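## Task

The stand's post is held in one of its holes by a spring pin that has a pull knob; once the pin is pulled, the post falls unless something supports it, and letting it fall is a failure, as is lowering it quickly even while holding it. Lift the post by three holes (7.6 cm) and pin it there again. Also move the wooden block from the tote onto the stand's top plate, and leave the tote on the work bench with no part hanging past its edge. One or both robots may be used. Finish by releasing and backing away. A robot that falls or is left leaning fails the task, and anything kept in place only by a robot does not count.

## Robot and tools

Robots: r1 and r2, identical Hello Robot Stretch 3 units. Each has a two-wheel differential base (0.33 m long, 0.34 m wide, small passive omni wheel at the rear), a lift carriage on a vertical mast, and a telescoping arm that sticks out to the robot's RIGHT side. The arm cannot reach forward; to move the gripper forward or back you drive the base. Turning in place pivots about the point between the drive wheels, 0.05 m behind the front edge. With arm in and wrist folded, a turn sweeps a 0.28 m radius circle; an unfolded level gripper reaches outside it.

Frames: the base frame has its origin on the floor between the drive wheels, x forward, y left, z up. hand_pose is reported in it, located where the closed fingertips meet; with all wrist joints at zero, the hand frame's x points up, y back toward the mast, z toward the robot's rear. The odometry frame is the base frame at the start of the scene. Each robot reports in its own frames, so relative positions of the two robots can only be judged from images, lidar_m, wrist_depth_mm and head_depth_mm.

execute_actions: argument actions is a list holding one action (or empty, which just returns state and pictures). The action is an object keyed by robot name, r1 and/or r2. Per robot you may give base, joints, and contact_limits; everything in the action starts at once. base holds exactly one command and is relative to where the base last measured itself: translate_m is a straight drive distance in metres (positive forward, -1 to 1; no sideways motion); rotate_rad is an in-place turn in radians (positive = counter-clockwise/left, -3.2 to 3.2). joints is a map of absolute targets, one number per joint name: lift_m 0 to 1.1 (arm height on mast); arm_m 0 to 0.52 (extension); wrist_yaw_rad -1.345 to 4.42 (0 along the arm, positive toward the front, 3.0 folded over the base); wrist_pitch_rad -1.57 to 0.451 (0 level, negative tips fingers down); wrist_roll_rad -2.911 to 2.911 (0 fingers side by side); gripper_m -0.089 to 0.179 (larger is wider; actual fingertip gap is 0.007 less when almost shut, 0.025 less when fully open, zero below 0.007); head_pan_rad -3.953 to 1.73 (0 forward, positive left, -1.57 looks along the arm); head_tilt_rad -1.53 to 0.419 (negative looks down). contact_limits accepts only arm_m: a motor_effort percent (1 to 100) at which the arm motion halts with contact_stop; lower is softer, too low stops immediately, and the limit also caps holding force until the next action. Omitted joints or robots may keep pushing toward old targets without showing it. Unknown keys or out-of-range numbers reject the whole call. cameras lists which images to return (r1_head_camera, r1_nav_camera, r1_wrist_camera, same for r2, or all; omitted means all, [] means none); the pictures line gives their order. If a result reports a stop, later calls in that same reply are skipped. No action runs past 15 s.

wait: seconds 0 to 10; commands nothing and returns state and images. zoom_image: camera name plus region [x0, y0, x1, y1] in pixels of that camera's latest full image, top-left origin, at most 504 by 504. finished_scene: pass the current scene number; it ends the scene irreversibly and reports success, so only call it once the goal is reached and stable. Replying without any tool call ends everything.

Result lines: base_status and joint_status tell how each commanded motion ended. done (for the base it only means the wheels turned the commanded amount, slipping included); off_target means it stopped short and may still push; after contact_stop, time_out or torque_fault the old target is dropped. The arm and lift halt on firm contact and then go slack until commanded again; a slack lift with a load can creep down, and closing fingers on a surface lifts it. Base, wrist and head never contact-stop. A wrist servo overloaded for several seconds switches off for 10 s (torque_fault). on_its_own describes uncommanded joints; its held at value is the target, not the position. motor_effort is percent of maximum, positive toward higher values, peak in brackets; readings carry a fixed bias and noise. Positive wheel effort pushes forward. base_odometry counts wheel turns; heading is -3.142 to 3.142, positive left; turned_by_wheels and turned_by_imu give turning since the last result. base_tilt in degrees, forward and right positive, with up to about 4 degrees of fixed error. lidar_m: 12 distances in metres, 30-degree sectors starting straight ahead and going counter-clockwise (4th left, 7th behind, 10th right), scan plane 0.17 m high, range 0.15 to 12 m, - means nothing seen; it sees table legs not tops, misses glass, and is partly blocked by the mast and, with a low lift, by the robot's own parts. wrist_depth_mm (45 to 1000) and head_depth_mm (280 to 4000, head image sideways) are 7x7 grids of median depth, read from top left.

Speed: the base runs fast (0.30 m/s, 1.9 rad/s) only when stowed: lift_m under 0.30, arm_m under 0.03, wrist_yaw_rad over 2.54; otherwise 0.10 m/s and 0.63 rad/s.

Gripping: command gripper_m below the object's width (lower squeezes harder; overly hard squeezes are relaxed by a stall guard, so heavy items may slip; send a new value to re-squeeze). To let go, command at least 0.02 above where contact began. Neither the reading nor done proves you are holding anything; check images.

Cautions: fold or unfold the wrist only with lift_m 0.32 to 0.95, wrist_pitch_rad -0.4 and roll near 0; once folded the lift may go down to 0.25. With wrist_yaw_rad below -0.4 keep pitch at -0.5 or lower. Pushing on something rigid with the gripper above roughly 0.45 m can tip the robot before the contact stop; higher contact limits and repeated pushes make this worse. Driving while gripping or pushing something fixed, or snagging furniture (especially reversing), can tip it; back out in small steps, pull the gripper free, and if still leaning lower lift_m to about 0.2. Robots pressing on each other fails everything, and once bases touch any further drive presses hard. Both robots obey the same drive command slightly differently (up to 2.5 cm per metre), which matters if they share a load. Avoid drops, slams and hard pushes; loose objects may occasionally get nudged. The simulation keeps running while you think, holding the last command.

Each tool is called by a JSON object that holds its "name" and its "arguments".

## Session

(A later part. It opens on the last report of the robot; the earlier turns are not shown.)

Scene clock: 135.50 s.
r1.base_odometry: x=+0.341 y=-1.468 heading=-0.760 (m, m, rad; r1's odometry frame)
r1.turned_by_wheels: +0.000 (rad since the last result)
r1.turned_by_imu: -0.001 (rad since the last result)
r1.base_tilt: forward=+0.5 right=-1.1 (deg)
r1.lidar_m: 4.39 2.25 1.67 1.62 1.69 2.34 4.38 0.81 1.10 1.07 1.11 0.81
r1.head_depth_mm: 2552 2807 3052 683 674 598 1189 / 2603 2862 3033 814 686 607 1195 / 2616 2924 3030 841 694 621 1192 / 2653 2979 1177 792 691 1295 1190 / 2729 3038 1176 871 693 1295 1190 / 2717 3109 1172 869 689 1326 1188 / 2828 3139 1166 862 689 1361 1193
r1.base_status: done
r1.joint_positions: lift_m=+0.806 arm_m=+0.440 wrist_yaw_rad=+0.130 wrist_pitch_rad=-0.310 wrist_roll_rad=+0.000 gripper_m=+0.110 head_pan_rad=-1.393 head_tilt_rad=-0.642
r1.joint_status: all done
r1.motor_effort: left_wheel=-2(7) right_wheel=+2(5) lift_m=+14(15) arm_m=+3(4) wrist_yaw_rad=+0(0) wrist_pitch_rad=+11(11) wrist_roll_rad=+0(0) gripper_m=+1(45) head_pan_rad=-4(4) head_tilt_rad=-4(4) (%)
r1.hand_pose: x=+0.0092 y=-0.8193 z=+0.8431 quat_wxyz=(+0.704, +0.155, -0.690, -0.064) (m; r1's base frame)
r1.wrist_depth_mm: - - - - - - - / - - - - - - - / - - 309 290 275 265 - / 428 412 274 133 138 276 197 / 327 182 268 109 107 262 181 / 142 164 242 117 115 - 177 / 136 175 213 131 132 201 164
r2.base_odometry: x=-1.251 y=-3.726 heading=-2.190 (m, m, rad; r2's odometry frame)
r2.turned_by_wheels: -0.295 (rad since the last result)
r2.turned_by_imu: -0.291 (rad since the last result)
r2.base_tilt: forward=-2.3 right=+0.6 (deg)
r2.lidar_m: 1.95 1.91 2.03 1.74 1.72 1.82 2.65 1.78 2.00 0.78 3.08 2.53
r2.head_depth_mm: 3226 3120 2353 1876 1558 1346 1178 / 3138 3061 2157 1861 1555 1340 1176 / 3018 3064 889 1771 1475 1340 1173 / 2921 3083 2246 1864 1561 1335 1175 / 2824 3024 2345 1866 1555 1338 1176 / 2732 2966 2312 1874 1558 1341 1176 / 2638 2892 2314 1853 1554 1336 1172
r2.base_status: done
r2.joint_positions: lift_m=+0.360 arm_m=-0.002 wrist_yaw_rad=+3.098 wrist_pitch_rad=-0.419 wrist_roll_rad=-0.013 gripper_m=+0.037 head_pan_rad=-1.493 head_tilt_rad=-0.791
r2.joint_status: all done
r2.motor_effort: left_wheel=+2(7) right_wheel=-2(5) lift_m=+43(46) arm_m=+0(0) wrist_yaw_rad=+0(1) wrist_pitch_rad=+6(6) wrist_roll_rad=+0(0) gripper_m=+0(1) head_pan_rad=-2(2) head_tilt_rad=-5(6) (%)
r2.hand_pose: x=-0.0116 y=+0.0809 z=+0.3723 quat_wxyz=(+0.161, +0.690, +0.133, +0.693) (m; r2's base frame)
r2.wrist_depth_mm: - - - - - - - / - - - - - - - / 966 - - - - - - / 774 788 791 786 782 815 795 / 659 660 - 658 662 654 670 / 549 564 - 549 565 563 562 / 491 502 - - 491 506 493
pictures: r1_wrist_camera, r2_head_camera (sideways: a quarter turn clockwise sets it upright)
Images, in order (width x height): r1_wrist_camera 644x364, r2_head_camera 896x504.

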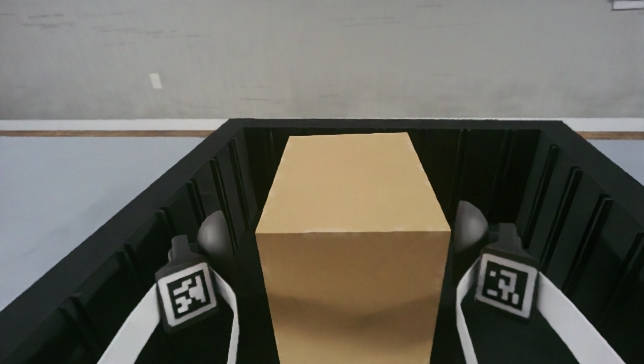

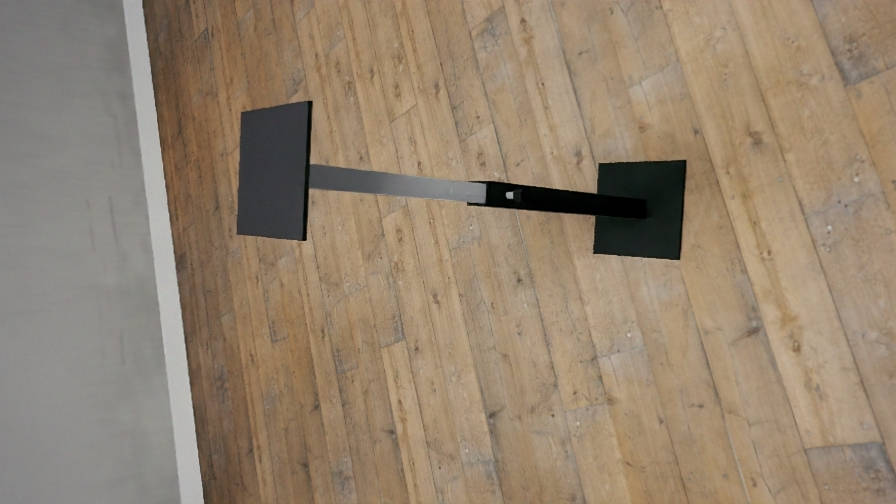

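{"name": "execute_actions", "arguments": {"actions": [{"r1":{"joints":{"lift_m":0.795,"gripper_m":0.02}},"r2":{"joints":{"wrist_yaw_rad":0}}}], "cameras": []}}

{"name": "execute_actions", "arguments": {"actions": [{"r1":{"joints":{"lift_m":0.93}},"r2":{"joints":{"wrist_pitch_rad":0.02,"gripper_m":0.08,"arm_m":0.15}}}], "cameras": ["r1_wrist_camera","r2_head_camera","r2_wrist_camera"]}}

Scene clock: 145.50 s.
r1.base_odometry: x=+0.341 y=-1.468 heading=-0.760 (m, m, rad; r1's odometry frame)
r1.turned_by_wheels: +0.000 (rad since the last result)
r1.turned_by_imu: -0.001 (rad since the last result)
r1.base_tilt: forward=+0.5 right=-1.1 (deg)
r1.lidar_m: 4.40 2.25 1.68 1.62 1.69 2.33 4.38 0.81 1.10 1.07 1.11 0.81
r1.head_depth_mm: 2509 2823 3053 - 682 605 1200 / 2581 2832 2971 810 686 607 1192 / 2632 2906 2941 838 695 619 1191 / 2677 2970 1174 814 693 1297 1194 / 2728 3035 1171 869 690 1300 1194 / 2778 3073 1173 870 689 1318 1186 / 2810 3143 1163 862 689 1361 1193
r1.base_status: not commanded
r1.joint_positions: lift_m=+0.796 arm_m=+0.440 wrist_yaw_rad=+0.129 wrist_pitch_rad=-0.309 wrist_roll_rad=+0.000 gripper_m=+0.028 head_pan_rad=-1.393 head_tilt_rad=-0.642
r1.joint_status: gripper_m off_target (ended at +0.028, target +0.020); the others done
r1.on_its_own: gripper_m is held at +0.027, not at your +0.020, by its stall guard, which is still easing
r1.motor_effort: left_wheel=-2(3) right_wheel=+3(4) lift_m=+15(14) arm_m=+4(4) wrist_yaw_rad=+1(2) wrist_pitch_rad=+10(11) wrist_roll_rad=+0(0) gripper_m=-21(98) head_pan_rad=-4(5) head_tilt_rad=-3(4) (%)
r1.hand_pose: x=+0.0089 y=-0.8195 z=+0.8334 quat_wxyz=(+0.704, +0.154, -0.690, -0.064) (m; r1's base frame)
r1.wrist_depth_mm: - - - - - - - / - - - - - - - / - - 292 155 263 262 412 / 401 206 234 113 116 276 185 / 310 172 116 108 105 260 181 / 135 167 123 120 116 231 180 / 137 165 197 134 134 189 171
r2.base_odometry: x=-1.251 y=-3.726 heading=-2.190 (m, m, rad; r2's odometry frame)
r2.turned_by_wheels: +0.000 (rad since the last result)
r2.turned_by_imu: +0.000 (rad since the last result)
r2.base_tilt: forward=-2.4 right=+0.5 (deg)
r2.lidar_m: 1.95 1.91 2.04 1.74 1.72 1.81 2.64 1.78 2.00 0.78 3.06 2.53
r2.head_depth_mm: 3238 3083 2328 1865 1562 1351 1179 / 3084 3123 2168 1867 1567 1348 1173 / 3036 3088 887 1778 1473 1341 1177 / 2919 3067 2249 1852 1556 1335 1172 / 2824 3002 2326 1873 1561 1335 1177 / 2720 2930 2314 1864 1559 1333 1175 / 2701 2908 2310 1861 1547 1338 1171
r2.base_status: not commanded
r2.joint_positions: lift_m=+0.360 arm_m=-0.002 wrist_yaw_rad=+0.003 wrist_pitch_rad=-0.419 wrist_roll_rad=-0.013 gripper_m=+0.037 head_pan_rad=-1.493 head_tilt_rad=-0.791
r2.joint_status: all done
r2.motor_effort: left_wheel=+2(2) right_wheel=-2(2) lift_m=+43(44) arm_m=+0(0) wrist_yaw_rad=-2(1) wrist_pitch_rad=+6(6) wrist_roll_rad=+0(0) gripper_m=-1(1) head_pan_rad=-2(2) head_tilt_rad=-6(6) (%)
r2.hand_pose: x=-0.0208 y=-0.3674 z=+0.3723 quat_wxyz=(+0.697, +0.149, -0.687, -0.145) (m; r2's base frame)
r2.wrist_depth_mm: - - - - - - - / - - - - - - - / 982 - - 957 - - - / 774 786 796 757 790 828 829 / 625 633 675 627 659 657 668 / 552 555 533 563 568 557 576 / 485 488 487 496 494 485 499
pictures: none
No camera images: the call's "cameras" was empty. Leave "cameras" out to get every camera's image.

Scene clock: 147.87 s.
r1.base_odometry: x=+0.341 y=-1.468 heading=-0.760 (m, m, rad; r1's odometry frame)
r1.turned_by_wheels: +0.000 (rad since the last result)
r1.turned_by_imu: +0.000 (rad since the last result)
r1.base_tilt: forward=+0.6 right=-1.1 (deg)
r1.lidar_m: 4.38 2.24 1.68 1.62 1.68 2.33 4.39 0.81 1.10 1.06 1.11 0.82
r1.head_depth_mm: 2546 2725 1025 814 695 607 1198 / 2576 2792 - 869 689 606 1199 / 2641 2904 1007 869 691 620 1196 / 2686 2933 1174 793 693 1296 1187 / 2722 3023 1177 867 690 1301 1198 / 2777 3062 1169 865 691 1322 1185 / 2843 3162 1165 865 688 1353 1183
r1.base_status: not commanded
r1.joint_positions: lift_m=+0.929 arm_m=+0.440 wrist_yaw_rad=+0.130 wrist_pitch_rad=-0.330 wrist_roll_rad=+0.000 gripper_m=+0.027 head_pan_rad=-1.393 head_tilt_rad=-0.643
r1.joint_status: all done
r1.on_its_own: gripper_m is held at +0.027, not at your +0.020, by its stall guard, which is not easing now
r1.motor_effort: left_wheel=-2(5) right_wheel=+2(3) lift_m=+35(35) arm_m=+3(4) wrist_yaw_rad=+0(2) wrist_pitch_rad=+22(24) wrist_roll_rad=+0(0) gripper_m=-19(23) head_pan_rad=-4(3) head_tilt_rad=-3(4) (%)
r1.hand_pose: x=+0.0089 y=-0.8174 z=+0.9623 quat_wxyz=(+0.704, +0.161, -0.688, -0.071) (m; r1's base frame)
r1.wrist_depth_mm: - - - - - - - / - - - - - - - / - - - - - - - / - - - 116 126 - - / 524 512 479 119 112 452 458 / 432 424 - 127 119 285 379 / 362 361 287 136 129 316 327
r2.base_odometry: x=-1.251 y=-3.726 heading=-2.190 (m, m, rad; r2's odometry frame)
r2.turned_by_wheels: +0.000 (rad since the last result)
r2.turned_by_imu: +0.000 (rad since the last result)
r2.base_tilt: forward=-2.4 right=+0.5 (deg)
r2.lidar_m: 1.95 1.92 2.04 1.74 1.72 1.82 2.65 1.78 2.01 0.78 3.07 2.53
r2.head_depth_mm: 3206 3105 2344 1881 1559 1343 1181 / 3100 3074 2185 1868 1566 1342 1194 / 3008 3094 887 1779 1476 1361 - / 2910 3065 2235 1867 1554 1340 1175 / 2820 3039 2341 1857 1552 1340 1175 / 2744 2938 2311 1863 1554 1334 1173 / 2686 2883 2334 1862 1559 1334 1178
r2.base_status: not commanded
r2.joint_positions: lift_m=+0.360 arm_m=+0.150 wrist_yaw_rad=+0.002 wrist_pitch_rad=-0.003 wrist_roll_rad=-0.013 gripper_m=+0.080 head_pan_rad=-1.493 head_tilt_rad=-0.791
r2.joint_status: all done
r2.motor_effort: left_wheel=+1(1) right_wheel=-2(2) lift_m=+44(43) arm_m=+4(5) wrist_yaw_rad=+0(3) wrist_pitch_rad=+7(8) wrist_roll_rad=+0(0) gripper_m=-1(79) head_pan_rad=-3(3) head_tilt_rad=-5(6) (%)
r2.hand_pose: x=-0.0209 y=-0.5507 z=+0.4737 quat_wxyz=(+0.712, +0.002, -0.702, -0.001) (m; r2's base frame)
r2.wrist_depth_mm: - - - - - - - / - - - - - - - / - - - - - - - / - - - - - - - / - - - - - - - / 956 953 890 913 865 946 935 / 749 737 736 709 741 742 744
pictures: r1_wrist_camera, r2_head_camera (sideways: a quarter turn clockwise sets it upright), r2_wrist_camera
Images, in order (width x height): r1_wrist_camera 644x364, r2_head_camera 896x504, r2_wrist_camera 644x364.

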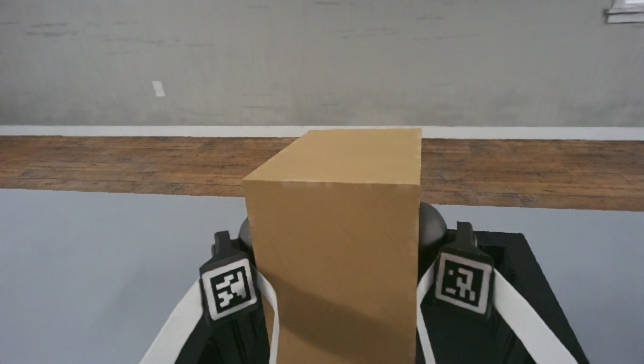

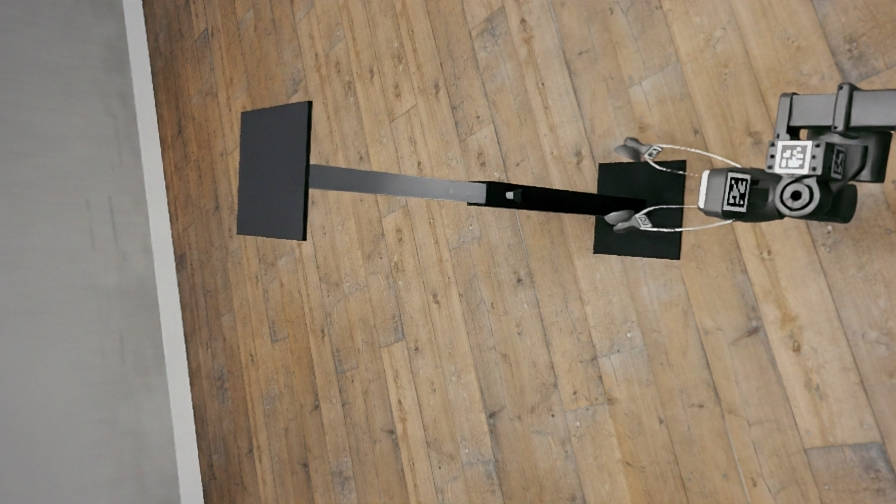

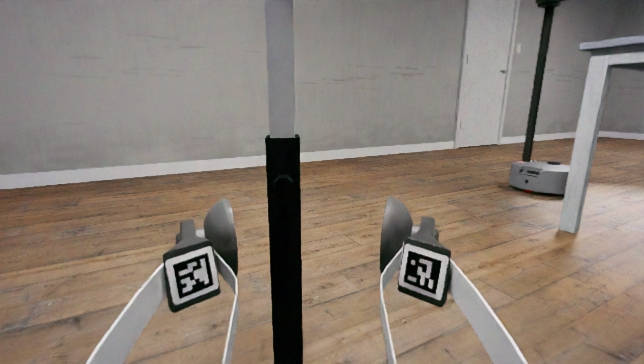

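{"name": "execute_actions", "arguments": {"actions": [{"r1":{"base":{"translate_m":-1.0},"joints":{"lift_m":0.98,"arm_m":0.05,"wrist_pitch_rad":-0.13,"wrist_yaw_rad":0}},"r2":{"base":{"translate_m":0.033},"joints":{"lift_m":0.34,"arm_m":0.26}}}], "cameras": ["r1_wrist_camera","r2_head_camera","r2_wrist_camera"]}}

Scene clock: 179.87 s.
r1.base_odometry: x=-0.384 y=-0.779 heading=-0.760 (m, m, rad; r1's odometry frame)
r1.turned_by_wheels: +0.000 (rad since the last result)
r1.turned_by_imu: -0.001 (rad since the last result)
r1.base_tilt: forward=+0.6 right=-1.2 (deg)
r1.lidar_m: 1.75 2.29 1.69 1.63 1.70 2.36 3.39 1.31 2.15 1.08 0.49 1.52
r1.head_depth_mm: 2537 2811 2946 - - - 1199 / 2592 2838 2999 - - - 1195 / 2632 2895 2822 2035 1662 1392 1193 / 2650 2940 2802 2100 1672 1387 1190 / 2740 3023 1172 1257 1567 1392 1196 / 2706 3100 1161 866 758 1348 1010 / 2793 3154 1158 862 687 729 1188
r1.base_status: done
r1.joint_positions: lift_m=+0.979 arm_m=+0.050 wrist_yaw_rad=+0.001 wrist_pitch_rad=-0.177 wrist_roll_rad=+0.000 gripper_m=+0.027 head_pan_rad=-1.393 head_tilt_rad=-0.643
r1.joint_status: all done
r1.on_its_own: gripper_m is held at +0.027, not at your +0.020, by its stall guard, which is not easing now
r1.motor_effort: left_wheel=-1(6) right_wheel=+2(6) lift_m=+34(35) arm_m=-3(2) wrist_yaw_rad=+0(2) wrist_pitch_rad=+26(30) wrist_roll_rad=+0(0) gripper_m=-19(19) head_pan_rad=-4(5) head_tilt_rad=-3(3) (%)
r1.hand_pose: x=-0.0214 y=-0.4433 z=+1.0493 quat_wxyz=(+0.705, +0.063, -0.704, -0.063) (m; r1's base frame)
r1.wrist_depth_mm: - - - - - - - / - - - - - - - / - - - - - - - / - - - 116 126 - - / 807 789 742 119 112 - - / 625 607 - 127 119 - - / 508 507 - 136 129 - -
r2.base_odometry: x=-1.270 y=-3.753 heading=-2.189 (m, m, rad; r2's odometry frame)
r2.turned_by_wheels: +0.000 (rad since the last result)
r2.turned_by_imu: +0.001 (rad since the last result)
r2.base_tilt: forward=-2.4 right=+0.5 (deg)
r2.lidar_m: 1.92 1.89 2.00 1.75 1.73 1.83 2.67 1.80 2.02 0.78 3.06 2.49
r2.head_depth_mm: 3204 3108 2260 1872 1553 1344 1179 / 3127 3104 2104 1883 1577 1389 1190 / 2984 3123 900 1812 1478 - 1174 / 2866 3071 2310 1857 1562 1334 1181 / 2780 3024 2331 1863 1555 1341 1173 / 2723 2921 2305 1871 1550 1337 1170 / 2658 2880 2279 1862 1555 1336 1169
r2.base_status: done
r2.joint_positions: lift_m=+0.340 arm_m=+0.260 wrist_yaw_rad=+0.002 wrist_pitch_rad=-0.003 wrist_roll_rad=-0.013 gripper_m=+0.080 head_pan_rad=-1.493 head_tilt_rad=-0.791
r2.joint_status: all done
r2.motor_effort: left_wheel=+1(5) right_wheel=-2(2) lift_m=+35(34) arm_m=+4(5) wrist_yaw_rad=-1(1) wrist_pitch_rad=+7(7) wrist_roll_rad=+0(0) gripper_m=-1(0) head_pan_rad=-2(2) head_tilt_rad=-5(6) (%)
r2.hand_pose: x=-0.0209 y=-0.6607 z=+0.4540 quat_wxyz=(+0.712, +0.002, -0.702, -0.001) (m; r2's base frame)
r2.wrist_depth_mm: - - - - - - - / - - - - - - - / - - - 273 - - - / - - - 280 - - - / - - - 295 - - - / 903 884 859 307 863 940 937 / 699 711 709 668 721 699 715
pictures: r1_wrist_camera, r2_head_camera (sideways: a quarter turn clockwise sets it upright), r2_wrist_camera
Images, in order (width x height): r1_wrist_camera 644x364, r2_head_camera 896x504, r2_wrist_camera 644x364.

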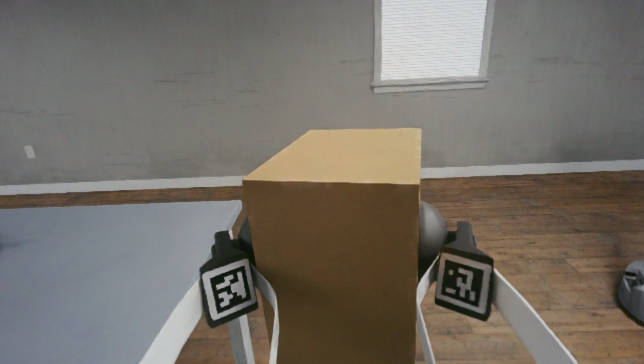

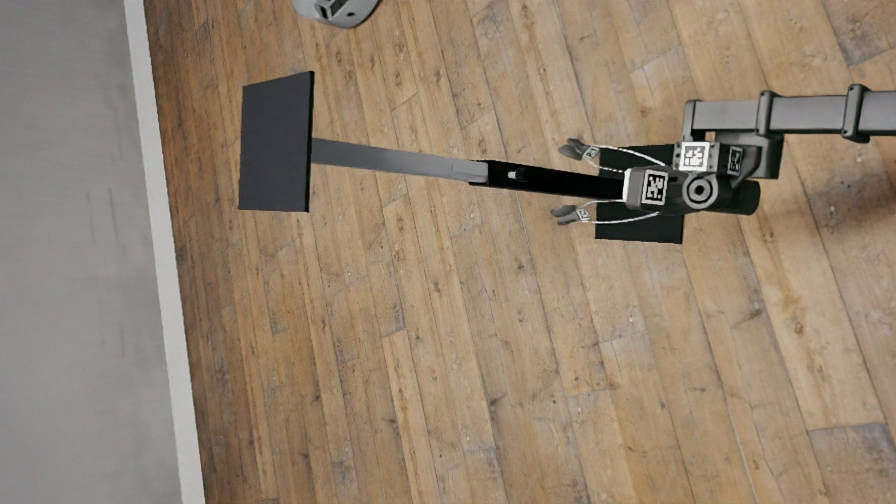

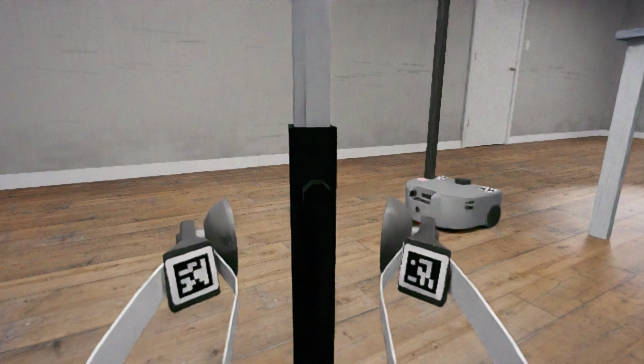

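{"name": "execute_actions", "arguments": {"actions": [{"r1":{"base":{"translate_m":-0.8},"joints":{"head_pan_rad":-1.45,"head_tilt_rad":-0.5}},"r2":{"base":{"translate_m":-0.005},"joints":{"lift_m":0.33,"arm_m":0.32,"gripper_m":0.065}}}], "cameras": ["r2_wrist_camera"]}}

{"name": "execute_actions", "arguments": {"actions": [{"r1":{"base":{"rotate_rad":-0.4},"joints":{"arm_m":0.2}},"r2":{"joints":{"head_tilt_rad":-0.55}}}], "cameras": ["r1_head_camera","r1_nav_camera","r2_head_camera"]}}

Scene clock: 196.93 s.
r1.base_odometry: x=-0.963 y=-0.228 heading=-0.760 (m, m, rad; r1's odometry frame)
r1.turned_by_wheels: +0.000 (rad since the last result)
r1.turned_by_imu: -0.001 (rad since the last result)
r1.base_tilt: forward=+0.5 right=-1.2 (deg)
r1.lidar_m: 2.53 2.30 1.70 1.65 1.72 2.37 2.58 2.69 0.75 3.13 1.51 1.15
r1.head_depth_mm: 2575 2717 2979 2750 - - - / 2543 2744 2996 457 - - - / 2566 2766 3088 2695 1752 1512 1257 / 2579 2839 3097 2562 1915 1522 1276 / 2675 2922 3175 2619 1930 1525 1278 / 2668 2941 3179 2580 1919 1538 1275 / 2688 2980 3246 2566 1922 1537 1266
r1.base_status: done
r1.joint_positions: lift_m=+0.979 arm_m=+0.050 wrist_yaw_rad=+0.001 wrist_pitch_rad=-0.177 wrist_roll_rad=+0.000 gripper_m=+0.027 head_pan_rad=-1.443 head_tilt_rad=-0.508
r1.joint_status: all done
r1.on_its_own: gripper_m is held at +0.027, not at your +0.020, by its stall guard, which is not easing now
r1.motor_effort: left_wheel=-2(6) right_wheel=+2(3) lift_m=+35(34) arm_m=-3(4) wrist_yaw_rad=+0(0) wrist_pitch_rad=+26(26) wrist_roll_rad=+0(0) gripper_m=-19(19) head_pan_rad=-4(14) head_tilt_rad=+4(17) (%)
r1.hand_pose: x=-0.0214 y=-0.4433 z=+1.0493 quat_wxyz=(+0.705, +0.063, -0.704, -0.063) (m; r1's base frame)
r1.wrist_depth_mm: - - - - - - - / - - - - - - - / - - - - - - - / - - - 116 126 - - / - - - 119 112 543 503 / - - - 127 119 509 425 / - - - 137 129 - -
r2.base_odometry: x=-1.267 y=-3.749 heading=-2.189 (m, m, rad; r2's odometry frame)
r2.turned_by_wheels: +0.000 (rad since the last result)
r2.turned_by_imu: +0.001 (rad since the last result)
r2.base_tilt: forward=-2.5 right=+0.6 (deg)
r2.lidar_m: 1.92 1.89 2.01 1.76 1.73 1.82 2.67 1.80 2.02 0.78 3.07 2.49
r2.head_depth_mm: 3051 3144 2342 1865 1562 1345 1175 / 3119 3104 2122 1858 1567 1336 1205 / 2925 2939 881 1764 1524 1286 1181 / 2902 3037 2301 1822 1555 1341 1176 / 2829 3020 2312 1872 1566 1344 1174 / 2729 2931 2333 1863 1557 1342 1173 / 2670 2870 2305 1858 1554 1340 1177
r2.base_status: done
r2.joint_positions: lift_m=+0.330 arm_m=+0.320 wrist_yaw_rad=+0.002 wrist_pitch_rad=-0.003 wrist_roll_rad=-0.013 gripper_m=+0.065 head_pan_rad=-1.493 head_tilt_rad=-0.791
r2.joint_status: all done
r2.motor_effort: left_wheel=+1(3) right_wheel=-2(5) lift_m=+35(35) arm_m=+4(4) wrist_yaw_rad=+0(2) wrist_pitch_rad=+7(7) wrist_roll_rad=-1(0) gripper_m=-1(61) head_pan_rad=-2(2) head_tilt_rad=-6(6) (%)
r2.hand_pose: x=-0.0209 y=-0.7207 z=+0.4441 quat_wxyz=(+0.712, +0.002, -0.702, -0.001) (m; r2's base frame)
r2.wrist_depth_mm: - - - 204 - - - / - - - - - - - / - - - 208 - - - / - - - 215 - - - / - - - 225 - - - / 905 896 827 234 798 910 884 / 694 693 710 249 702 730 695
pictures: r2_wrist_camera
Images, in order (width x height): r2_wrist_camera 644x364.

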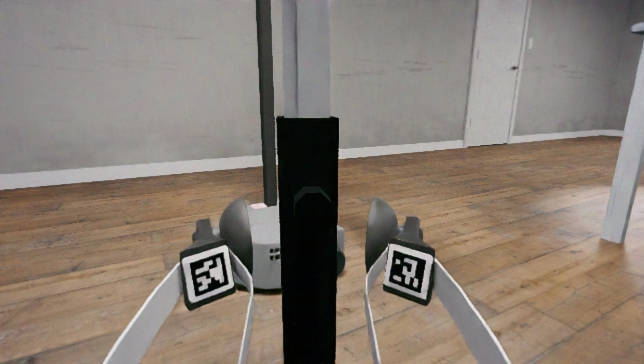

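Scene clock: 199.30 s.
r1.base_odometry: x=-0.963 y=-0.228 heading=-1.160 (m, m, rad; r1's odometry frame)
r1.turned_by_wheels: -0.400 (rad since the last result)
r1.turned_by_imu: -0.402 (rad since the last result)
r1.base_tilt: forward=+0.5 right=-1.2 (deg)
r1.lidar_m: 1.15 4.27 2.07 1.66 1.65 1.79 2.61 2.57 2.81 0.75 3.11 1.49
r1.head_depth_mm: 2936 3243 3469 - 1801 1537 1282 / 1350 3103 3354 - 1837 1540 1286 / 2745 2989 3238 800 1510 1422 1206 / 2687 2944 3191 2482 1867 1539 1273 / 2612 2862 3134 2571 1910 1536 1285 / 2560 2759 3054 2584 1922 1531 1278 / 2491 2722 2989 2571 1940 1537 1277
r1.base_status: done
r1.joint_positions: lift_m=+0.979 arm_m=+0.200 wrist_yaw_rad=-0.001 wrist_pitch_rad=-0.177 wrist_roll_rad=+0.000 gripper_m=+0.027 head_pan_rad=-1.443 head_tilt_rad=-0.507
r1.joint_status: all done
r1.on_its_own: gripper_m is held at +0.027, not at your +0.020, by its stall guard, which is not easing now
r1.motor_effort: left_wheel=+2(6) right_wheel=-3(8) lift_m=+35(35) arm_m=+4(8) wrist_yaw_rad=+1(0) wrist_pitch_rad=+26(26) wrist_roll_rad=+0(0) gripper_m=-20(19) head_pan_rad=-5(5) head_tilt_rad=+3(3) (%)
r1.hand_pose: x=-0.0216 y=-0.5926 z=+1.0493 quat_wxyz=(+0.704, +0.062, -0.704, -0.063) (m; r1's base frame)
r1.wrist_depth_mm: - - - - - - - / - - - - - - - / - - - - - - - / - - - 115 126 - - / - - - 119 112 - - / - - - 127 119 - - / - - - 137 129 - -
r2.base_odometry: x=-1.267 y=-3.749 heading=-2.189 (m, m, rad; r2's odometry frame)
r2.turned_by_wheels: +0.000 (rad since the last result)
r2.turned_by_imu: +0.000 (rad since the last result)
r2.base_tilt: forward=-2.4 right=+0.6 (deg)
r2.lidar_m: 1.93 1.89 2.01 1.75 1.73 1.83 2.67 1.80 2.03 0.78 3.07 2.49
r2.head_depth_mm: 3102 3424 3608 2630 1975 1591 1320 / 2927 3221 3548 2364 1955 1580 1351 / 1432 1090 3168 894 1774 1450 - / 2719 3046 3320 2589 1817 1562 1304 / 2701 2965 3218 2573 1940 1573 1318 / 2649 2859 3110 2562 1919 1558 1308 / 2560 2811 3068 2532 1941 1560 1308
r2.base_status: not commanded
r2.joint_positions: lift_m=+0.330 arm_m=+0.320 wrist_yaw_rad=+0.002 wrist_pitch_rad=-0.003 wrist_roll_rad=-0.013 gripper_m=+0.065 head_pan_rad=-1.493 head_tilt_rad=-0.557
r2.joint_status: all done
r2.motor_effort: left_wheel=+1(1) right_wheel=-2(2) lift_m=+35(34) arm_m=+4(4) wrist_yaw_rad=-1(2) wrist_pitch_rad=+7(7) wrist_roll_rad=+0(0) gripper_m=-1(1) head_pan_rad=-2(3) head_tilt_rad=+3(28) (%)
r2.hand_pose: x=-0.0209 y=-0.7207 z=+0.4441 quat_wxyz=(+0.712, +0.002, -0.702, -0.001) (m; r2's base frame)
r2.wrist_depth_mm: - - - 202 - - - / - - - - - - - / - - - 207 - - - / - - - 215 - - - / - - - 224 - - - / 888 892 844 235 791 920 883 / 693 702 702 247 704 686 711
pictures: r1_head_camera (sideways: a quarter turn clockwise sets it upright), r1_nav_camera (sideways: a quarter turn counterclockwise sets it upright), r2_head_camera (sideways: a quarter turn clockwise sets it upright)
Images, in order (width x height): r1_head_camera 896x504, r1_nav_camera 672x504, r2_head_camera 896x504.

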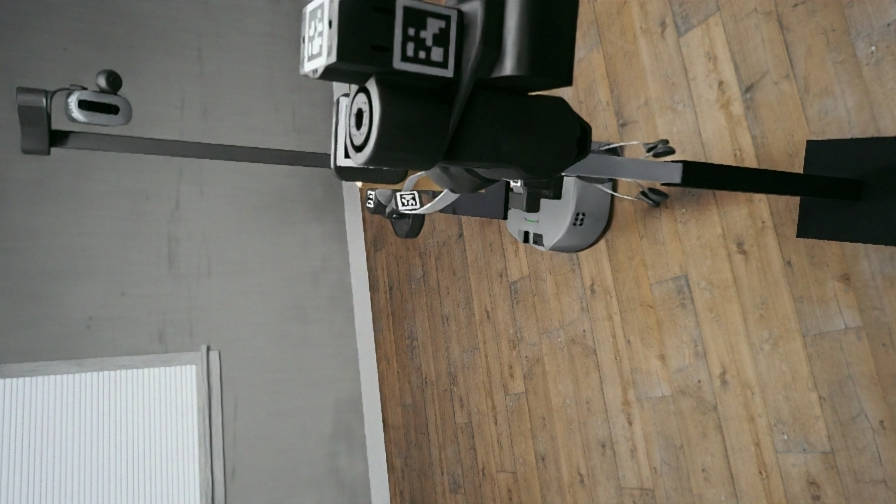

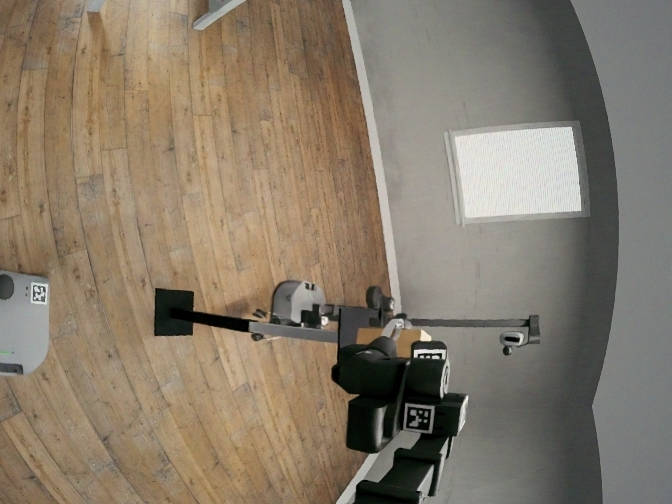

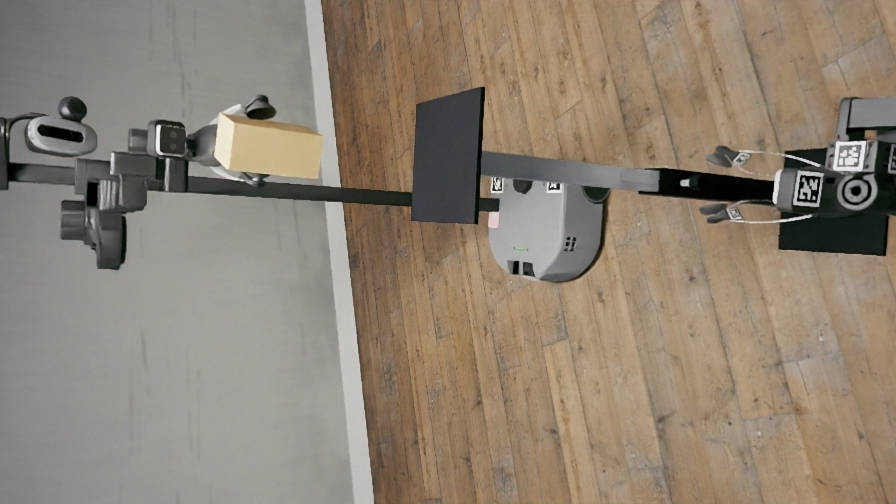

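{"name": "execute_actions", "arguments": {"actions": [{"r1":{"joints":{"arm_m":0.375,"lift_m":0.905}},"r2":{"joints":{"arm_m":0.35,"gripper_m":0.055}}}], "cameras": ["r1_nav_camera","r2_head_camera","r2_wrist_camera"]}}

{"name": "zoom_image", "arguments": {"camera": "r2_head_camera", "region": [620, 110, 800, 260]}}

Scene clock: 211.47 s.
r1.base_odometry: x=-0.963 y=-0.228 heading=-1.160 (m, m, rad; r1's odometry frame)
r1.turned_by_wheels: +0.000 (rad since the last result)
r1.turned_by_imu: -0.001 (rad since the last result)
r1.base_tilt: forward=+0.5 right=-1.1 (deg)
r1.lidar_m: 1.15 4.27 2.07 1.65 1.65 1.79 2.60 2.58 2.81 0.75 3.13 1.50
r1.head_depth_mm: 2927 3253 3482 - 1955 1554 1285 / 1351 3103 3371 - 1931 1535 1288 / 2743 3015 3286 835 1239 1405 1211 / 2701 2922 3227 2467 1847 1533 1281 / 2603 2849 3156 2554 1927 1529 1276 / 2571 2778 3008 2584 1918 1538 1275 / 2499 2633 2943 2590 1924 1537 1278
r1.base_status: not commanded
r1.joint_positions: lift_m=+0.905 arm_m=+0.375 wrist_yaw_rad=-0.001 wrist_pitch_rad=-0.177 wrist_roll_rad=+0.000 gripper_m=+0.027 head_pan_rad=-1.443 head_tilt_rad=-0.507
r1.joint_status: all done
r1.on_its_own: gripper_m is held at +0.027, not at your +0.020, by its stall guard, which is not easing now
r1.motor_effort: left_wheel=+2(3) right_wheel=-3(3) lift_m=+17(32) arm_m=+4(6) wrist_yaw_rad=+1(1) wrist_pitch_rad=+26(26) wrist_roll_rad=+0(0) gripper_m=-19(19) head_pan_rad=-4(4) head_tilt_rad=+3(3) (%)
r1.hand_pose: x=-0.0216 y=-0.7676 z=+0.9754 quat_wxyz=(+0.705, +0.062, -0.704, -0.063) (m; r1's base frame)
r1.wrist_depth_mm: - - - - - - - / - - - - - - - / - - - - - - - / - - - 116 126 - - / - - - 119 112 - - / - - - 127 119 - - / - - - 137 129 - -
r2.base_odometry: x=-1.267 y=-3.749 heading=-2.189 (m, m, rad; r2's odometry frame)
r2.turned_by_wheels: +0.000 (rad since the last result)
r2.turned_by_imu: +0.000 (rad since the last result)
r2.base_tilt: forward=-2.3 right=+0.7 (deg)
r2.lidar_m: 1.92 1.89 2.01 1.75 1.73 1.83 2.67 1.80 2.02 0.78 3.06 2.50
r2.head_depth_mm: 3083 3414 3643 2609 1961 1577 1323 / 2961 3227 3209 2294 1960 1575 1370 / 1492 1085 1728 890 1780 1449 - / 2768 3078 3300 2591 1821 1572 1305 / 2741 2965 3202 2584 1942 1556 1313 / 2654 2856 3085 2561 1940 1556 1304 / 2573 2788 3040 2529 1925 1562 1308
r2.base_status: not commanded
r2.joint_positions: lift_m=+0.330 arm_m=+0.350 wrist_yaw_rad=+0.002 wrist_pitch_rad=-0.003 wrist_roll_rad=-0.013 gripper_m=+0.055 head_pan_rad=-1.493 head_tilt_rad=-0.557
r2.joint_status: all done
r2.motor_effort: left_wheel=+1(1) right_wheel=-2(2) lift_m=+36(36) arm_m=+4(7) wrist_yaw_rad=-3(1) wrist_pitch_rad=+7(7) wrist_roll_rad=+0(0) gripper_m=+0(49) head_pan_rad=-2(2) head_tilt_rad=+4(3) (%)
r2.hand_pose: x=-0.0209 y=-0.7507 z=+0.4441 quat_wxyz=(+0.712, +0.002, -0.702, -0.001) (m; r2's base frame)
r2.wrist_depth_mm: - - - 175 - - - / - - - 181 - - - / - - - 182 - - - / - - - 186 - - - / - - - 189 - - - / 888 917 835 200 856 899 922 / 693 728 697 210 704 717 697
pictures: r1_nav_camera (sideways: a quarter turn counterclockwise sets it upright), r2_head_camera (sideways: a quarter turn clockwise sets it upright), r2_wrist_camera
Images, in order (width x height): r1_nav_camera 672x504, r2_head_camera 896x504, r2_wrist_camera 644x364.

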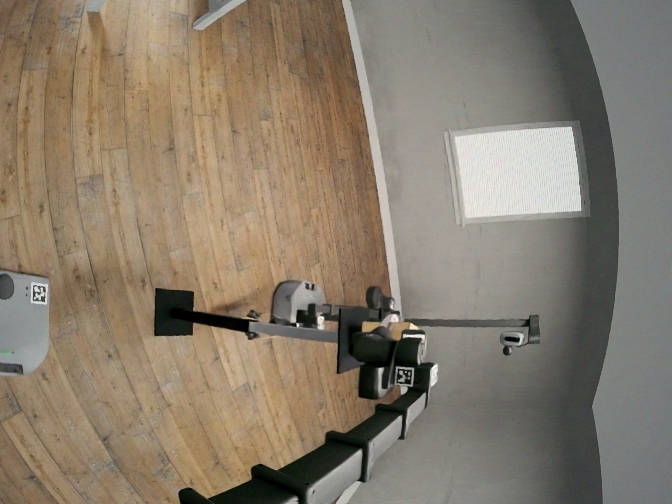

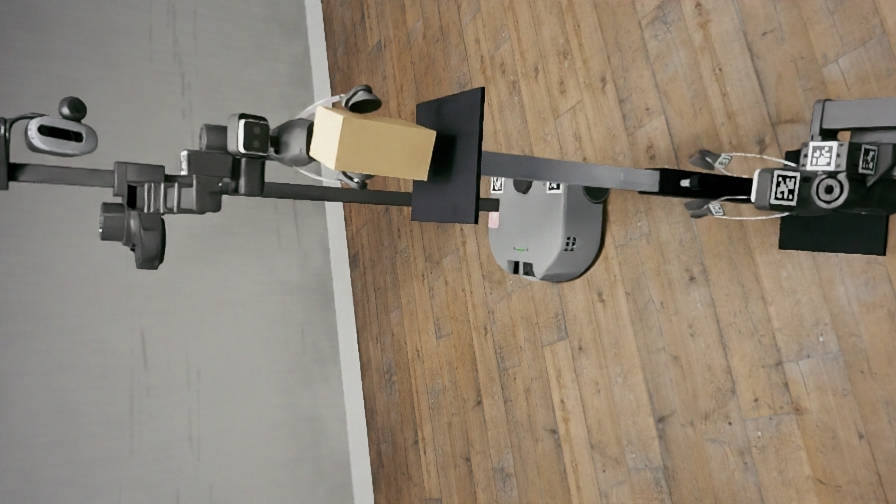

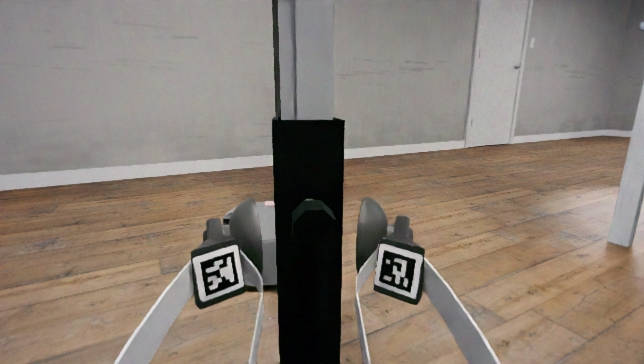

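Region (620, 110, 800, 260) of r2_head_camera's 896x504 image, scaled by 2.800, with more detail than that image has.

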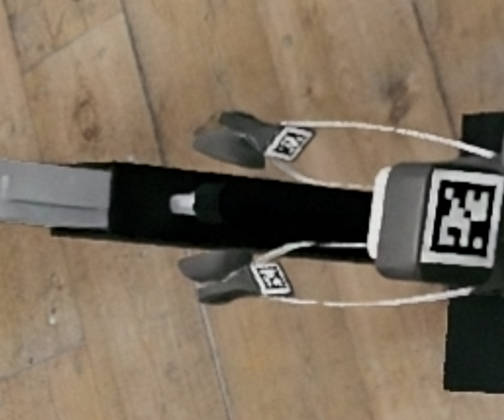

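{"name": "execute_actions", "arguments": {"actions": [{"r1":{"joints":{"lift_m":0.872}},"r2":{"joints":{"arm_m":0.356,"lift_m":0.336}}}], "cameras": []}}

{"name": "execute_actions", "arguments": {"actions": [{"r1":{"joints":{"lift_m":0.862}},"r2":{"joints":{"gripper_m":-0.01}}}], "cameras": ["r2_head_camera","r2_wrist_camera"]}}

Scene clock: 218.47 s.
r1.base_odometry: x=-0.963 y=-0.228 heading=-1.160 (m, m, rad; r1's odometry frame)
r1.turned_by_wheels: +0.000 (rad since the last result)
r1.turned_by_imu: -0.001 (rad since the last result)
r1.base_tilt: forward=+0.5 right=-1.2 (deg)
r1.lidar_m: 1.15 4.29 2.07 1.66 1.65 1.79 2.60 2.58 2.80 0.75 3.12 1.49
r1.head_depth_mm: 2966 3195 3458 - 1853 1538 1280 / 1353 3129 3397 - 1903 1549 1284 / 2740 3004 3187 839 1259 1422 1211 / 2704 2923 3180 2482 1844 1526 1276 / 2628 2851 3142 2574 1928 1543 1272 / 2561 2744 3011 2590 1927 1534 1275 / 2456 2693 2941 2600 1936 1527 1284
r1.base_status: not commanded
r1.joint_positions: lift_m=+0.872 arm_m=+0.375 wrist_yaw_rad=-0.001 wrist_pitch_rad=-0.177 wrist_roll_rad=+0.000 gripper_m=+0.027 head_pan_rad=-1.443 head_tilt_rad=-0.507
r1.joint_status: all done
r1.on_its_own: gripper_m is held at +0.027, not at your +0.020, by its stall guard, which is not easing now
r1.motor_effort: left_wheel=+2(2) right_wheel=-4(3) lift_m=+17(17) arm_m=+4(4) wrist_yaw_rad=+1(1) wrist_pitch_rad=+26(25) wrist_roll_rad=+0(0) gripper_m=-19(19) head_pan_rad=-4(4) head_tilt_rad=+3(3) (%)
r1.hand_pose: x=-0.0216 y=-0.7676 z=+0.9424 quat_wxyz=(+0.705, +0.062, -0.704, -0.063) (m; r1's base frame)
r1.wrist_depth_mm: - - - - - - - / - - - - - - - / - - - - - - - / - - - 116 126 - - / - - - 119 112 - - / - - - 127 119 - - / - - - 136 129 203 -
r2.base_odometry: x=-1.267 y=-3.749 heading=-2.189 (m, m, rad; r2's odometry frame)
r2.turned_by_wheels: +0.000 (rad since the last result)
r2.turned_by_imu: +0.000 (rad since the last result)
r2.base_tilt: forward=-2.4 right=+0.7 (deg)
r2.lidar_m: 1.93 1.89 2.01 1.75 1.74 1.83 2.67 1.80 2.03 0.78 3.07 2.50
r2.head_depth_mm: 3090 3429 3607 2605 1986 1576 1319 / 2953 3258 3364 2286 1973 1584 1360 / 2830 1465 1695 850 1773 1467 - / 2786 3079 3343 2550 1826 1566 1305 / 2699 2982 3235 2557 1941 1564 1306 / 2668 2860 3124 2566 1937 1561 1304 / 2578 2771 3039 2529 1922 1545 1302
r2.base_status: not commanded
r2.joint_positions: lift_m=+0.336 arm_m=+0.356 wrist_yaw_rad=+0.002 wrist_pitch_rad=-0.003 wrist_roll_rad=-0.013 gripper_m=+0.055 head_pan_rad=-1.493 head_tilt_rad=-0.557
r2.joint_status: all done
r2.motor_effort: left_wheel=+1(1) right_wheel=-1(2) lift_m=+42(42) arm_m=+4(3) wrist_yaw_rad=-1(1) wrist_pitch_rad=+7(7) wrist_roll_rad=+0(0) gripper_m=+0(1) head_pan_rad=-2(2) head_tilt_rad=+4(3) (%)
r2.hand_pose: x=-0.0209 y=-0.7567 z=+0.4498 quat_wxyz=(+0.712, +0.002, -0.702, -0.001) (m; r2's base frame)
r2.wrist_depth_mm: - - - 167 - - - / - - - 174 - - - / - - - 179 - - - / - - - 180 - - - / - - - 170 - - - / 909 891 829 194 857 924 908 / 709 699 699 202 713 723 702
pictures: none
No camera images: the call's "cameras" was empty. Leave "cameras" out to get every camera's image.

Scene clock: 219.60 s.
r1.base_odometry: x=-0.963 y=-0.228 heading=-1.160 (m, m, rad; r1's odometry frame)
r1.turned_by_wheels: +0.000 (rad since the last result)
r1.turned_by_imu: +0.000 (rad since the last result)
r1.base_tilt: forward=+0.5 right=-1.2 (deg)
r1.lidar_m: 1.14 4.30 2.08 1.66 1.65 1.79 2.60 2.58 2.80 0.75 3.12 1.49
r1.head_depth_mm: 2910 3213 3425 - 1862 1500 1274 / 1354 3120 3352 - 1873 1531 1282 / 2746 2991 3227 837 1260 1447 1212 / 2667 2902 3193 2469 1848 1535 1277 / 2656 2847 3082 2568 1929 1533 1274 / 2575 2761 3032 2572 1923 1530 1273 / 2505 2666 2940 2551 1912 1535 1275
r1.base_status: not commanded
r1.joint_positions: lift_m=+0.863 arm_m=+0.375 wrist_yaw_rad=-0.001 wrist_pitch_rad=-0.154 wrist_roll_rad=+0.000 gripper_m=+0.027 head_pan_rad=-1.443 head_tilt_rad=-0.507
r1.joint_status: all done
r1.on_its_own: gripper_m is held at +0.027, not at your +0.020, by its stall guard, which is not easing now
r1.motor_effort: left_wheel=+2(2) right_wheel=-3(3) lift_m=+15(15) arm_m=+4(4) wrist_yaw_rad=+1(1) wrist_pitch_rad=+13(26) wrist_roll_rad=+0(0) gripper_m=-19(19) head_pan_rad=-4(3) head_tilt_rad=+3(3) (%)
r1.hand_pose: x=-0.0216 y=-0.7691 z=+0.9381 quat_wxyz=(+0.705, +0.055, -0.705, -0.055) (m; r1's base frame)
r1.wrist_depth_mm: - - - - - - - / - - - - - - - / - - - - - - - / - - - 116 125 - - / - - - 119 112 - - / - - - 127 119 - - / - - - 136 129 199 -
r2.base_odometry: x=-1.267 y=-3.748 heading=-2.189 (m, m, rad; r2's odometry frame)
r2.turned_by_wheels: +0.000 (rad since the last result)
r2.turned_by_imu: +0.000 (rad since the last result)
r2.base_tilt: forward=-2.3 right=+0.6 (deg)
r2.lidar_m: 1.93 1.89 2.01 1.75 1.74 1.83 2.67 1.80 2.02 0.78 3.05 2.50
r2.head_depth_mm: 3082 3427 3617 2632 1977 1585 1319 / 2939 3290 3448 2282 1967 1574 1354 / 2818 1492 1009 851 1774 1499 - / 2818 3112 3320 2588 1834 1571 1310 / 2724 2960 3198 2575 1945 1574 1311 / 2645 2894 3124 2544 1934 1558 1310 / 2552 2788 3054 2558 1934 1552 1304
r2.base_status: not commanded
r2.joint_positions: lift_m=+0.336 arm_m=+0.356 wrist_yaw_rad=+0.001 wrist_pitch_rad=-0.003 wrist_roll_rad=-0.013 gripper_m=-0.009 head_pan_rad=-1.493 head_tilt_rad=-0.557
r2.joint_status: all done
r2.motor_effort: left_wheel=+1(1) right_wheel=+0(2) lift_m=+44(42) arm_m=+4(4) wrist_yaw_rad=-1(1) wrist_pitch_rad=+7(7) wrist_roll_rad=+0(0) gripper_m=-14(89) head_pan_rad=-3(2) head_tilt_rad=+3(4) (%)
r2.hand_pose: x=-0.0213 y=-0.7567 z=+0.4498 quat_wxyz=(+0.712, +0.002, -0.702, -0.001) (m; r2's base frame)
r2.wrist_depth_mm: - - - 168 - - - / - - - 175 - - - / - - - 178 - - - / - - - 180 - - - / - - - 149 - - - / 886 879 852 195 869 915 903 / 710 703 704 204 713 699 717
pictures: r2_head_camera (sideways: a quarter turn clockwise sets it upright), r2_wrist_camera
Images, in order (width x height): r2_head_camera 896x504, r2_wrist_camera 644x364.

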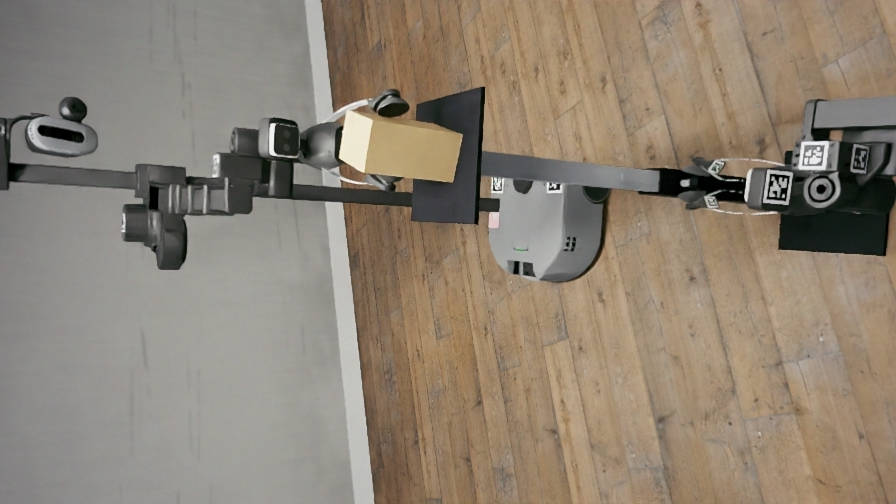

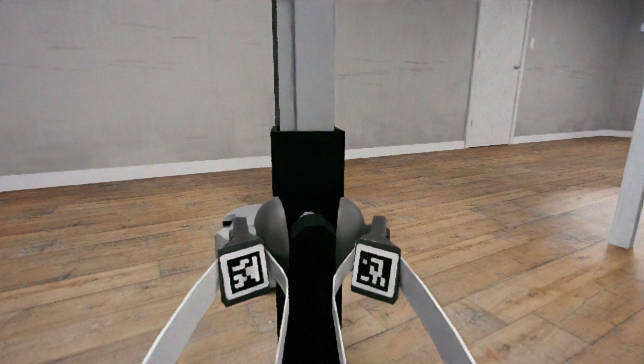

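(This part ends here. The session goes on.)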